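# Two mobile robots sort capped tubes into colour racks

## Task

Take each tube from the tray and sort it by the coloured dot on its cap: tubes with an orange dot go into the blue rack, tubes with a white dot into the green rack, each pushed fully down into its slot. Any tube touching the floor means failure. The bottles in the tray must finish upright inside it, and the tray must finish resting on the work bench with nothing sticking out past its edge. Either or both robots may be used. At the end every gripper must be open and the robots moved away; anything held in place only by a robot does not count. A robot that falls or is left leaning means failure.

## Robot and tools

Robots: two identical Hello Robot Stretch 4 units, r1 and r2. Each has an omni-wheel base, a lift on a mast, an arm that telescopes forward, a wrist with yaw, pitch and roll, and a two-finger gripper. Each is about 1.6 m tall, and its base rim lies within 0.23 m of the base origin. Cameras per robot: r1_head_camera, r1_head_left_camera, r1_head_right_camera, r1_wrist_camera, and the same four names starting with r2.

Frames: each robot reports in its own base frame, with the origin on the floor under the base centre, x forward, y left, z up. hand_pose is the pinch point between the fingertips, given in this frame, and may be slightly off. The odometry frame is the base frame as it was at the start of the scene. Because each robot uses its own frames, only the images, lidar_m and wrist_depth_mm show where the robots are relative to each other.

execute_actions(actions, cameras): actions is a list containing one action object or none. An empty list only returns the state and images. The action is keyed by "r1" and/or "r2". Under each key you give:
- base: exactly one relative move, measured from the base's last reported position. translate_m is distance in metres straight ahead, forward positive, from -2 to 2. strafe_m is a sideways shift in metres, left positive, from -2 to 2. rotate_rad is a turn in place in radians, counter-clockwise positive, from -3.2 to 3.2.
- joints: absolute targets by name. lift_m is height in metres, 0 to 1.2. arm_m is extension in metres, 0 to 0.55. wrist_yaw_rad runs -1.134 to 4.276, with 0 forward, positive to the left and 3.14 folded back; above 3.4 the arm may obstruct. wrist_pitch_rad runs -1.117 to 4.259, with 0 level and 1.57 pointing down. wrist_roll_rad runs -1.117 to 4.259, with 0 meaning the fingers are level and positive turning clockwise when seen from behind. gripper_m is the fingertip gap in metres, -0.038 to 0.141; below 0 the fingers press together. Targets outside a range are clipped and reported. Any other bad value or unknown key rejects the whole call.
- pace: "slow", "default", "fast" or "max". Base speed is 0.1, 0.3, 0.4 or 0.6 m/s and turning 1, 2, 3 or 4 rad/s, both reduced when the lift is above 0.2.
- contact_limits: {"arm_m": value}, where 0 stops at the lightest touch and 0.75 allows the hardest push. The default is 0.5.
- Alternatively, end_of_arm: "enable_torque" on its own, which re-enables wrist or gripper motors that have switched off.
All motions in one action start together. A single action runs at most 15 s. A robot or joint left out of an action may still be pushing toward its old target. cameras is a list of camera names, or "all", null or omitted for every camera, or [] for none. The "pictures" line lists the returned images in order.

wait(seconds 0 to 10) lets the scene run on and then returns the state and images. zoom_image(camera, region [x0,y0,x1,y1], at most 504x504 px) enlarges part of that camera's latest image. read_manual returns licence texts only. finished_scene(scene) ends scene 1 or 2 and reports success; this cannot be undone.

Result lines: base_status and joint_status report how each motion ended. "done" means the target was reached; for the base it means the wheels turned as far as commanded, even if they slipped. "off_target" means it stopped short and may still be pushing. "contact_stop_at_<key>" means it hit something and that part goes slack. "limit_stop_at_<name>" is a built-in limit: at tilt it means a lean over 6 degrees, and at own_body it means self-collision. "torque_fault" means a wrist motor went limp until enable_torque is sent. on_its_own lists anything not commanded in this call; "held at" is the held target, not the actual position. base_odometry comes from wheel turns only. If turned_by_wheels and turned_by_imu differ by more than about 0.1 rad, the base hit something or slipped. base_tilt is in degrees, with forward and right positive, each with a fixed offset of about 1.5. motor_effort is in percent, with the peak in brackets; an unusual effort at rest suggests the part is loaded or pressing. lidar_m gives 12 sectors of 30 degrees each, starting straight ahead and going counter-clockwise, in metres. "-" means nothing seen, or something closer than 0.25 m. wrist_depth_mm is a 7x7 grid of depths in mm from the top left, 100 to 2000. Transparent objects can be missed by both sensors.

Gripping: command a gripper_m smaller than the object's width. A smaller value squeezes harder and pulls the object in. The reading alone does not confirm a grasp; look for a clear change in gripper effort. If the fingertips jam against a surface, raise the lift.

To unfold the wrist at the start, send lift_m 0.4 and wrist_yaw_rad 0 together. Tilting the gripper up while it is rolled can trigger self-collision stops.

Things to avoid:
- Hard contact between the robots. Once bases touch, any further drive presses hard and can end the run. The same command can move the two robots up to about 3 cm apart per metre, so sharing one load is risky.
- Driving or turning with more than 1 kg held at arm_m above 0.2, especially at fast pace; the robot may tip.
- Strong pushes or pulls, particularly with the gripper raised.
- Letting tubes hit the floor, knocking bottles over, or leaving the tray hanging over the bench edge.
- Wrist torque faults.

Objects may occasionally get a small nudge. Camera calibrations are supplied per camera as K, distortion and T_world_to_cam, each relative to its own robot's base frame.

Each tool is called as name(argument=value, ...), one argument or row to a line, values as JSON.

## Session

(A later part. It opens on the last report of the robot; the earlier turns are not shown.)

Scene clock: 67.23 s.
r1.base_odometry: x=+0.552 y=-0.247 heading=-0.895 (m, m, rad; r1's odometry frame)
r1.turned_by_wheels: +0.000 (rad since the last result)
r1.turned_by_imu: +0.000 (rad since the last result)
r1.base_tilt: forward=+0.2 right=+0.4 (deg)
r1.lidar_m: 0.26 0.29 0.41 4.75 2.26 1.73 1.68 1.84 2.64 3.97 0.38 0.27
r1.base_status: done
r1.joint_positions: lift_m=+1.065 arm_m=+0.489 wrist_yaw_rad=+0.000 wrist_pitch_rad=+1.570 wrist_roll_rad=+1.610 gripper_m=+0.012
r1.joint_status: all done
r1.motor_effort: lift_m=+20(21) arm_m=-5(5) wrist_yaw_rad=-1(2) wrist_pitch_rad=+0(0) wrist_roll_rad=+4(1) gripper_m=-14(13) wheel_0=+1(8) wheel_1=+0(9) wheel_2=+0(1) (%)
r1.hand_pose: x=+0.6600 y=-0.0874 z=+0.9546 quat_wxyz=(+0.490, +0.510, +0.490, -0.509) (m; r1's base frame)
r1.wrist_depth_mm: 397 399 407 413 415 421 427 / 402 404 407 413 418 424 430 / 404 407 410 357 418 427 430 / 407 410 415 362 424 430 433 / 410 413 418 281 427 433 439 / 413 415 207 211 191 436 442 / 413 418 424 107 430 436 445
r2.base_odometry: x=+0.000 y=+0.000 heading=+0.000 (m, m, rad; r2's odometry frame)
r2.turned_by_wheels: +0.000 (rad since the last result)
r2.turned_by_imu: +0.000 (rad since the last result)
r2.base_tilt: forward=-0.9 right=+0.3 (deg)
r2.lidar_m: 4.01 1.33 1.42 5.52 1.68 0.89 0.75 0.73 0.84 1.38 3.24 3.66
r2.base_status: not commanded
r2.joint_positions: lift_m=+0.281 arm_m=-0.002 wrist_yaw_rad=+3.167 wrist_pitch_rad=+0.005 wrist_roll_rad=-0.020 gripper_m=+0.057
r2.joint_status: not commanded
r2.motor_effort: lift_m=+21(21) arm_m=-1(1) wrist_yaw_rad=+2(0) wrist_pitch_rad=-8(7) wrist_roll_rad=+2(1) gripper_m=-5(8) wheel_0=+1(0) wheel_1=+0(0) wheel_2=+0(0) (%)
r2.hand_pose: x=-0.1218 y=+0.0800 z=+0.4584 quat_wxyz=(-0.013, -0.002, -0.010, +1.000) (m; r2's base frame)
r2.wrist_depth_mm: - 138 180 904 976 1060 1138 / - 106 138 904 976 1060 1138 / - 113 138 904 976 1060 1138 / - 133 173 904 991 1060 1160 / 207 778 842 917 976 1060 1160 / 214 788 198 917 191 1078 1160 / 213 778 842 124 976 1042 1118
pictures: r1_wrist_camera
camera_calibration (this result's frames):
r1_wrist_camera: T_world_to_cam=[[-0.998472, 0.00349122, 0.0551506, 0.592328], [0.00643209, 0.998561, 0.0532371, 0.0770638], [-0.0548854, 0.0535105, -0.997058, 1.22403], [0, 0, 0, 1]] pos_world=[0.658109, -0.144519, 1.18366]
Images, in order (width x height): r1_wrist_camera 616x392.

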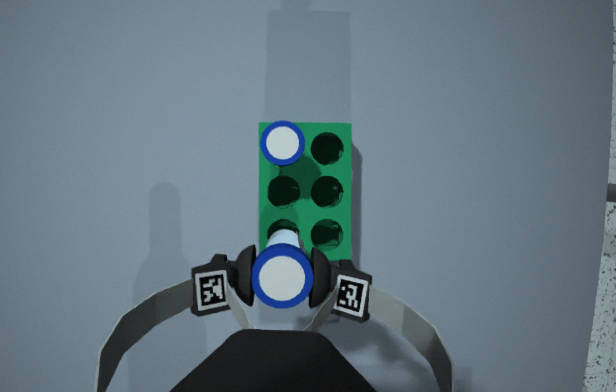

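execute_actions(
  actions=[
    {"r1":{"joints":{"lift_m":0.979,"arm_m":0.4915},"pace":"slow"}},
  ],
  cameras=[],
)

execute_actions(
  actions=[
    {"r1":{"joints":{"gripper_m":0.055}}},
  ],
  cameras=[],
)

execute_actions(
  actions=[
    {"r1":{"joints":{"lift_m":1.04},"pace":"fast"}},
  ],
  cameras=["r1_wrist_camera"],
)

execute_actions(
  actions=[
    {"r1":{"base":{"translate_m":-0.3},"joints":{"arm_m":0},"pace":"fast"}},
  ],
  cameras=["r1_head_left_camera"],
)

Scene clock: 69.77 s.
r1.base_odometry: x=+0.552 y=-0.247 heading=-0.895 (m, m, rad; r1's odometry frame)
r1.turned_by_wheels: +0.000 (rad since the last result)
r1.turned_by_imu: +0.000 (rad since the last result)
r1.base_tilt: forward=+0.3 right=+0.2 (deg)
r1.lidar_m: 0.25 0.28 0.39 4.74 2.30 1.74 1.70 1.82 2.64 3.97 0.36 0.26
r1.base_status: not commanded
r1.joint_positions: lift_m=+0.979 arm_m=+0.491 wrist_yaw_rad=+0.000 wrist_pitch_rad=+1.570 wrist_roll_rad=+1.610 gripper_m=+0.012
r1.joint_status: all done
r1.motor_effort: lift_m=+16(20) arm_m=+5(8) wrist_yaw_rad=-2(1) wrist_pitch_rad=+0(0) wrist_roll_rad=+4(3) gripper_m=-15(16) wheel_0=+1(1) wheel_1=+0(0) wheel_2=+0(0) (%)
r1.hand_pose: x=+0.6617 y=-0.0874 z=+0.8689 quat_wxyz=(+0.490, +0.510, +0.490, -0.509) (m; r1's base frame)
r1.wrist_depth_mm: 314 319 324 327 330 334 338 / 317 320 325 329 334 336 340 / 320 322 327 272 336 340 342 / 324 325 330 274 338 343 345 / 325 327 330 273 340 345 349 / 327 329 207 211 191 347 351 / 329 332 336 107 345 349 353
r2.base_odometry: x=+0.000 y=+0.000 heading=+0.000 (m, m, rad; r2's odometry frame)
r2.turned_by_wheels: +0.000 (rad since the last result)
r2.turned_by_imu: +0.000 (rad since the last result)
r2.base_tilt: forward=-0.8 right=+0.3 (deg)
r2.lidar_m: 4.00 1.31 1.41 5.51 1.66 0.89 0.74 0.73 0.84 1.36 3.24 3.61
r2.base_status: not commanded
r2.joint_positions: lift_m=+0.281 arm_m=-0.002 wrist_yaw_rad=+3.167 wrist_pitch_rad=+0.005 wrist_roll_rad=-0.020 gripper_m=+0.057
r2.joint_status: not commanded
r2.motor_effort: lift_m=+21(21) arm_m=-1(1) wrist_yaw_rad=+0(2) wrist_pitch_rad=-7(7) wrist_roll_rad=+2(1) gripper_m=-4(4) wheel_0=+0(0) wheel_1=+0(0) wheel_2=+0(1) (%)
r2.hand_pose: x=-0.1218 y=+0.0800 z=+0.4584 quat_wxyz=(-0.013, -0.002, -0.010, +1.000) (m; r2's base frame)
r2.wrist_depth_mm: - 138 181 904 976 1078 1138 / - 106 137 904 976 1060 1160 / - 112 138 904 976 1042 1160 / - 132 173 904 976 1060 1138 / 207 778 842 904 976 1060 1160 / 215 788 198 904 191 1078 1160 / 214 778 831 124 976 1042 1118
pictures: none
No camera images: the call's "cameras" was empty. Leave "cameras" out to get every camera's image.

Scene clock: 71.00 s.
r1.base_odometry: x=+0.552 y=-0.247 heading=-0.895 (m, m, rad; r1's odometry frame)
r1.turned_by_wheels: +0.000 (rad since the last result)
r1.turned_by_imu: +0.000 (rad since the last result)
r1.base_tilt: forward=+0.3 right=+0.3 (deg)
r1.lidar_m: 0.26 0.27 0.41 4.75 2.26 1.74 1.69 1.83 2.65 3.97 0.37 0.27
r1.base_status: not commanded
r1.joint_positions: lift_m=+0.979 arm_m=+0.491 wrist_yaw_rad=+0.000 wrist_pitch_rad=+1.570 wrist_roll_rad=+1.610 gripper_m=+0.055
r1.joint_status: all done
r1.motor_effort: lift_m=+17(16) arm_m=+5(5) wrist_yaw_rad=-2(2) wrist_pitch_rad=+0(0) wrist_roll_rad=+0(2) gripper_m=-3(15) wheel_0=+1(1) wheel_1=+0(1) wheel_2=+0(0) (%)
r1.hand_pose: x=+0.6617 y=-0.0874 z=+0.8689 quat_wxyz=(+0.490, +0.510, +0.490, -0.509) (m; r1's base frame)
r1.wrist_depth_mm: 315 319 322 327 330 334 338 / 317 322 325 329 332 336 342 / 320 324 325 271 336 340 343 / 322 325 329 274 340 343 345 / 324 329 329 274 340 345 347 / 329 329 213 215 342 347 353 / 329 332 336 107 345 349 353
r2.base_odometry: x=+0.000 y=+0.000 heading=+0.000 (m, m, rad; r2's odometry frame)
r2.turned_by_wheels: +0.000 (rad since the last result)
r2.turned_by_imu: +0.000 (rad since the last result)
r2.base_tilt: forward=-0.9 right=+0.3 (deg)
r2.lidar_m: 4.00 1.32 1.41 5.54 1.67 0.90 0.73 0.73 0.83 1.38 3.24 3.63
r2.base_status: not commanded
r2.joint_positions: lift_m=+0.281 arm_m=-0.002 wrist_yaw_rad=+3.167 wrist_pitch_rad=+0.005 wrist_roll_rad=-0.020 gripper_m=+0.057
r2.joint_status: not commanded
r2.motor_effort: lift_m=+21(21) arm_m=-1(1) wrist_yaw_rad=+2(0) wrist_pitch_rad=-7(8) wrist_roll_rad=+2(1) gripper_m=-5(4) wheel_0=+1(0) wheel_1=+0(0) wheel_2=+0(0) (%)
r2.hand_pose: x=-0.1218 y=+0.0800 z=+0.4584 quat_wxyz=(-0.013, -0.002, -0.010, +1.000) (m; r2's base frame)
r2.wrist_depth_mm: - 138 180 904 991 1078 1160 / - 106 138 904 976 1060 1138 / - 113 138 904 991 1060 1160 / - 132 173 904 976 1078 1138 / 207 778 854 904 976 1060 1138 / 214 798 198 904 192 1060 1138 / 213 778 831 124 960 1042 1118
pictures: none
No camera images: the call's "cameras" was empty. Leave "cameras" out to get every camera's image.

Scene clock: 71.97 s.
r1.base_odometry: x=+0.552 y=-0.247 heading=-0.895 (m, m, rad; r1's odometry frame)
r1.turned_by_wheels: +0.000 (rad since the last result)
r1.turned_by_imu: +0.000 (rad since the last result)
r1.base_tilt: forward=+0.4 right=+0.3 (deg)
r1.lidar_m: 0.25 0.27 0.40 4.76 2.24 1.75 1.70 1.84 2.65 3.98 0.37 0.26
r1.base_status: not commanded
r1.joint_positions: lift_m=+1.040 arm_m=+0.491 wrist_yaw_rad=+0.000 wrist_pitch_rad=+1.570 wrist_roll_rad=+1.610 gripper_m=+0.055
r1.joint_status: all done
r1.motor_effort: lift_m=+20(23) arm_m=+5(6) wrist_yaw_rad=-2(2) wrist_pitch_rad=+1(0) wrist_roll_rad=+2(3) gripper_m=-4(4) wheel_0=+1(1) wheel_1=+0(0) wheel_2=+0(0) (%)
r1.hand_pose: x=+0.6617 y=-0.0874 z=+0.9296 quat_wxyz=(+0.490, +0.510, +0.490, -0.509) (m; r1's base frame)
r1.wrist_depth_mm: 373 375 382 389 389 397 399 / 375 379 384 387 394 399 402 / 379 382 387 332 397 402 404 / 382 387 389 338 399 404 410 / 384 387 392 287 402 407 413 / 387 389 394 399 404 410 415 / 389 394 397 107 407 413 418
r2.base_odometry: x=+0.000 y=+0.000 heading=+0.000 (m, m, rad; r2's odometry frame)
r2.turned_by_wheels: +0.000 (rad since the last result)
r2.turned_by_imu: +0.000 (rad since the last result)
r2.base_tilt: forward=-0.8 right=+0.3 (deg)
r2.lidar_m: 4.00 1.29 1.43 5.55 1.66 0.88 0.75 0.73 0.85 1.36 3.24 3.60
r2.base_status: not commanded
r2.joint_positions: lift_m=+0.281 arm_m=-0.002 wrist_yaw_rad=+3.167 wrist_pitch_rad=+0.005 wrist_roll_rad=-0.020 gripper_m=+0.057
r2.joint_status: not commanded
r2.motor_effort: lift_m=+21(21) arm_m=-1(1) wrist_yaw_rad=+2(1) wrist_pitch_rad=-8(7) wrist_roll_rad=+4(1) gripper_m=-4(6) wheel_0=+0(0) wheel_1=+0(0) wheel_2=+1(0) (%)
r2.hand_pose: x=-0.1218 y=+0.0800 z=+0.4584 quat_wxyz=(-0.013, -0.002, -0.010, +1.000) (m; r2's base frame)
r2.wrist_depth_mm: - 138 180 904 991 1078 1138 / - 106 138 904 976 1060 1138 / - 113 138 904 960 1042 1160 / - 132 173 904 976 1060 1138 / 208 788 842 917 976 1078 1160 / 214 798 198 904 192 1078 1160 / 213 778 842 124 976 1025 1118
pictures: r1_wrist_camera
camera_calibration (this result's frames):
r1_wrist_camera: T_world_to_cam=[[-0.998472, 0.00349124, 0.0551505, 0.595424], [0.0064321, 0.998561, 0.0532371, 0.0783842], [-0.0548853, 0.0535105, -0.997058, 1.19919], [0, 0, 0, 1]] pos_world=[0.659828, -0.144519, 1.15865]
Images, in order (width x height): r1_wrist_camera 616x392.

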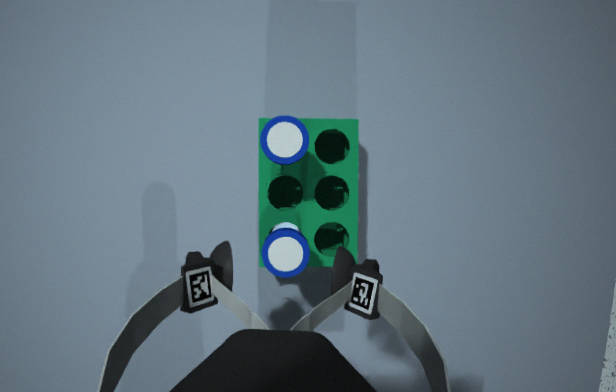

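Scene clock: 74.30 s.
r1.base_odometry: x=+0.364 y=-0.013 heading=-0.895 (m, m, rad; r1's odometry frame)
r1.turned_by_wheels: +0.000 (rad since the last result)
r1.turned_by_imu: +0.000 (rad since the last result)
r1.base_tilt: forward=+0.2 right=+0.2 (deg)
r1.lidar_m: 0.55 0.58 0.90 4.38 1.88 1.44 1.37 1.50 2.20 3.95 4.20 0.55
r1.base_status: done
r1.joint_positions: lift_m=+1.040 arm_m=+0.001 wrist_yaw_rad=+0.000 wrist_pitch_rad=+1.570 wrist_roll_rad=+1.610 gripper_m=+0.055
r1.joint_status: all done
r1.motor_effort: lift_m=+20(21) arm_m=-5(7) wrist_yaw_rad=-1(1) wrist_pitch_rad=+0(1) wrist_roll_rad=+2(2) gripper_m=-3(5) wheel_0=-1(3) wheel_1=+1(9) wheel_2=-1(10) (%)
r1.hand_pose: x=+0.1719 y=-0.0874 z=+0.9296 quat_wxyz=(+0.490, +0.510, +0.490, -0.510) (m; r1's base frame)
r1.wrist_depth_mm: 1098 1098 1138 1138 1160 1160 1182 / 732 1118 1138 1160 1138 1182 1160 / 1118 1138 1138 1160 1160 1182 1182 / 1118 1138 1138 946 946 521 1205 / 1118 1138 1160 946 976 1205 1205 / 1138 1138 1160 1160 976 1205 1205 / 1160 1160 1160 107 1205 1229 1229
r2.base_odometry: x=+0.000 y=+0.000 heading=+0.000 (m, m, rad; r2's odometry frame)
r2.turned_by_wheels: +0.000 (rad since the last result)
r2.turned_by_imu: +0.000 (rad since the last result)
r2.base_tilt: forward=-0.8 right=+0.4 (deg)
r2.lidar_m: 4.02 1.33 1.40 5.52 1.68 0.89 0.74 0.72 0.85 1.37 3.23 3.64
r2.base_status: not commanded
r2.joint_positions: lift_m=+0.281 arm_m=-0.002 wrist_yaw_rad=+3.167 wrist_pitch_rad=+0.005 wrist_roll_rad=-0.020 gripper_m=+0.057
r2.joint_status: not commanded
r2.motor_effort: lift_m=+21(21) arm_m=-1(1) wrist_yaw_rad=+0(0) wrist_pitch_rad=-7(7) wrist_roll_rad=+2(0) gripper_m=-3(5) wheel_0=+1(0) wheel_1=+0(0) wheel_2=+1(0) (%)
r2.hand_pose: x=-0.1218 y=+0.0800 z=+0.4584 quat_wxyz=(-0.013, -0.002, -0.010, +1.000) (m; r2's base frame)
r2.wrist_depth_mm: - 138 180 917 976 1060 1138 / - 106 137 904 976 1060 1160 / - 113 138 904 976 1060 1160 / - 132 173 904 976 1060 1160 / 206 788 831 917 976 1078 1160 / 214 788 198 904 192 1078 1138 / 214 778 842 124 976 1025 1098
pictures: r1_head_left_camera
Images, in order (width x height): r1_head_left_camera 420x672.

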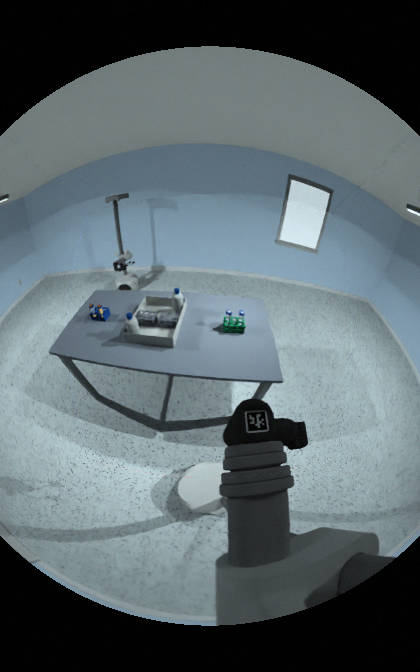

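finished_scene(
  scene=2,
)

The scene is finished: the task was done.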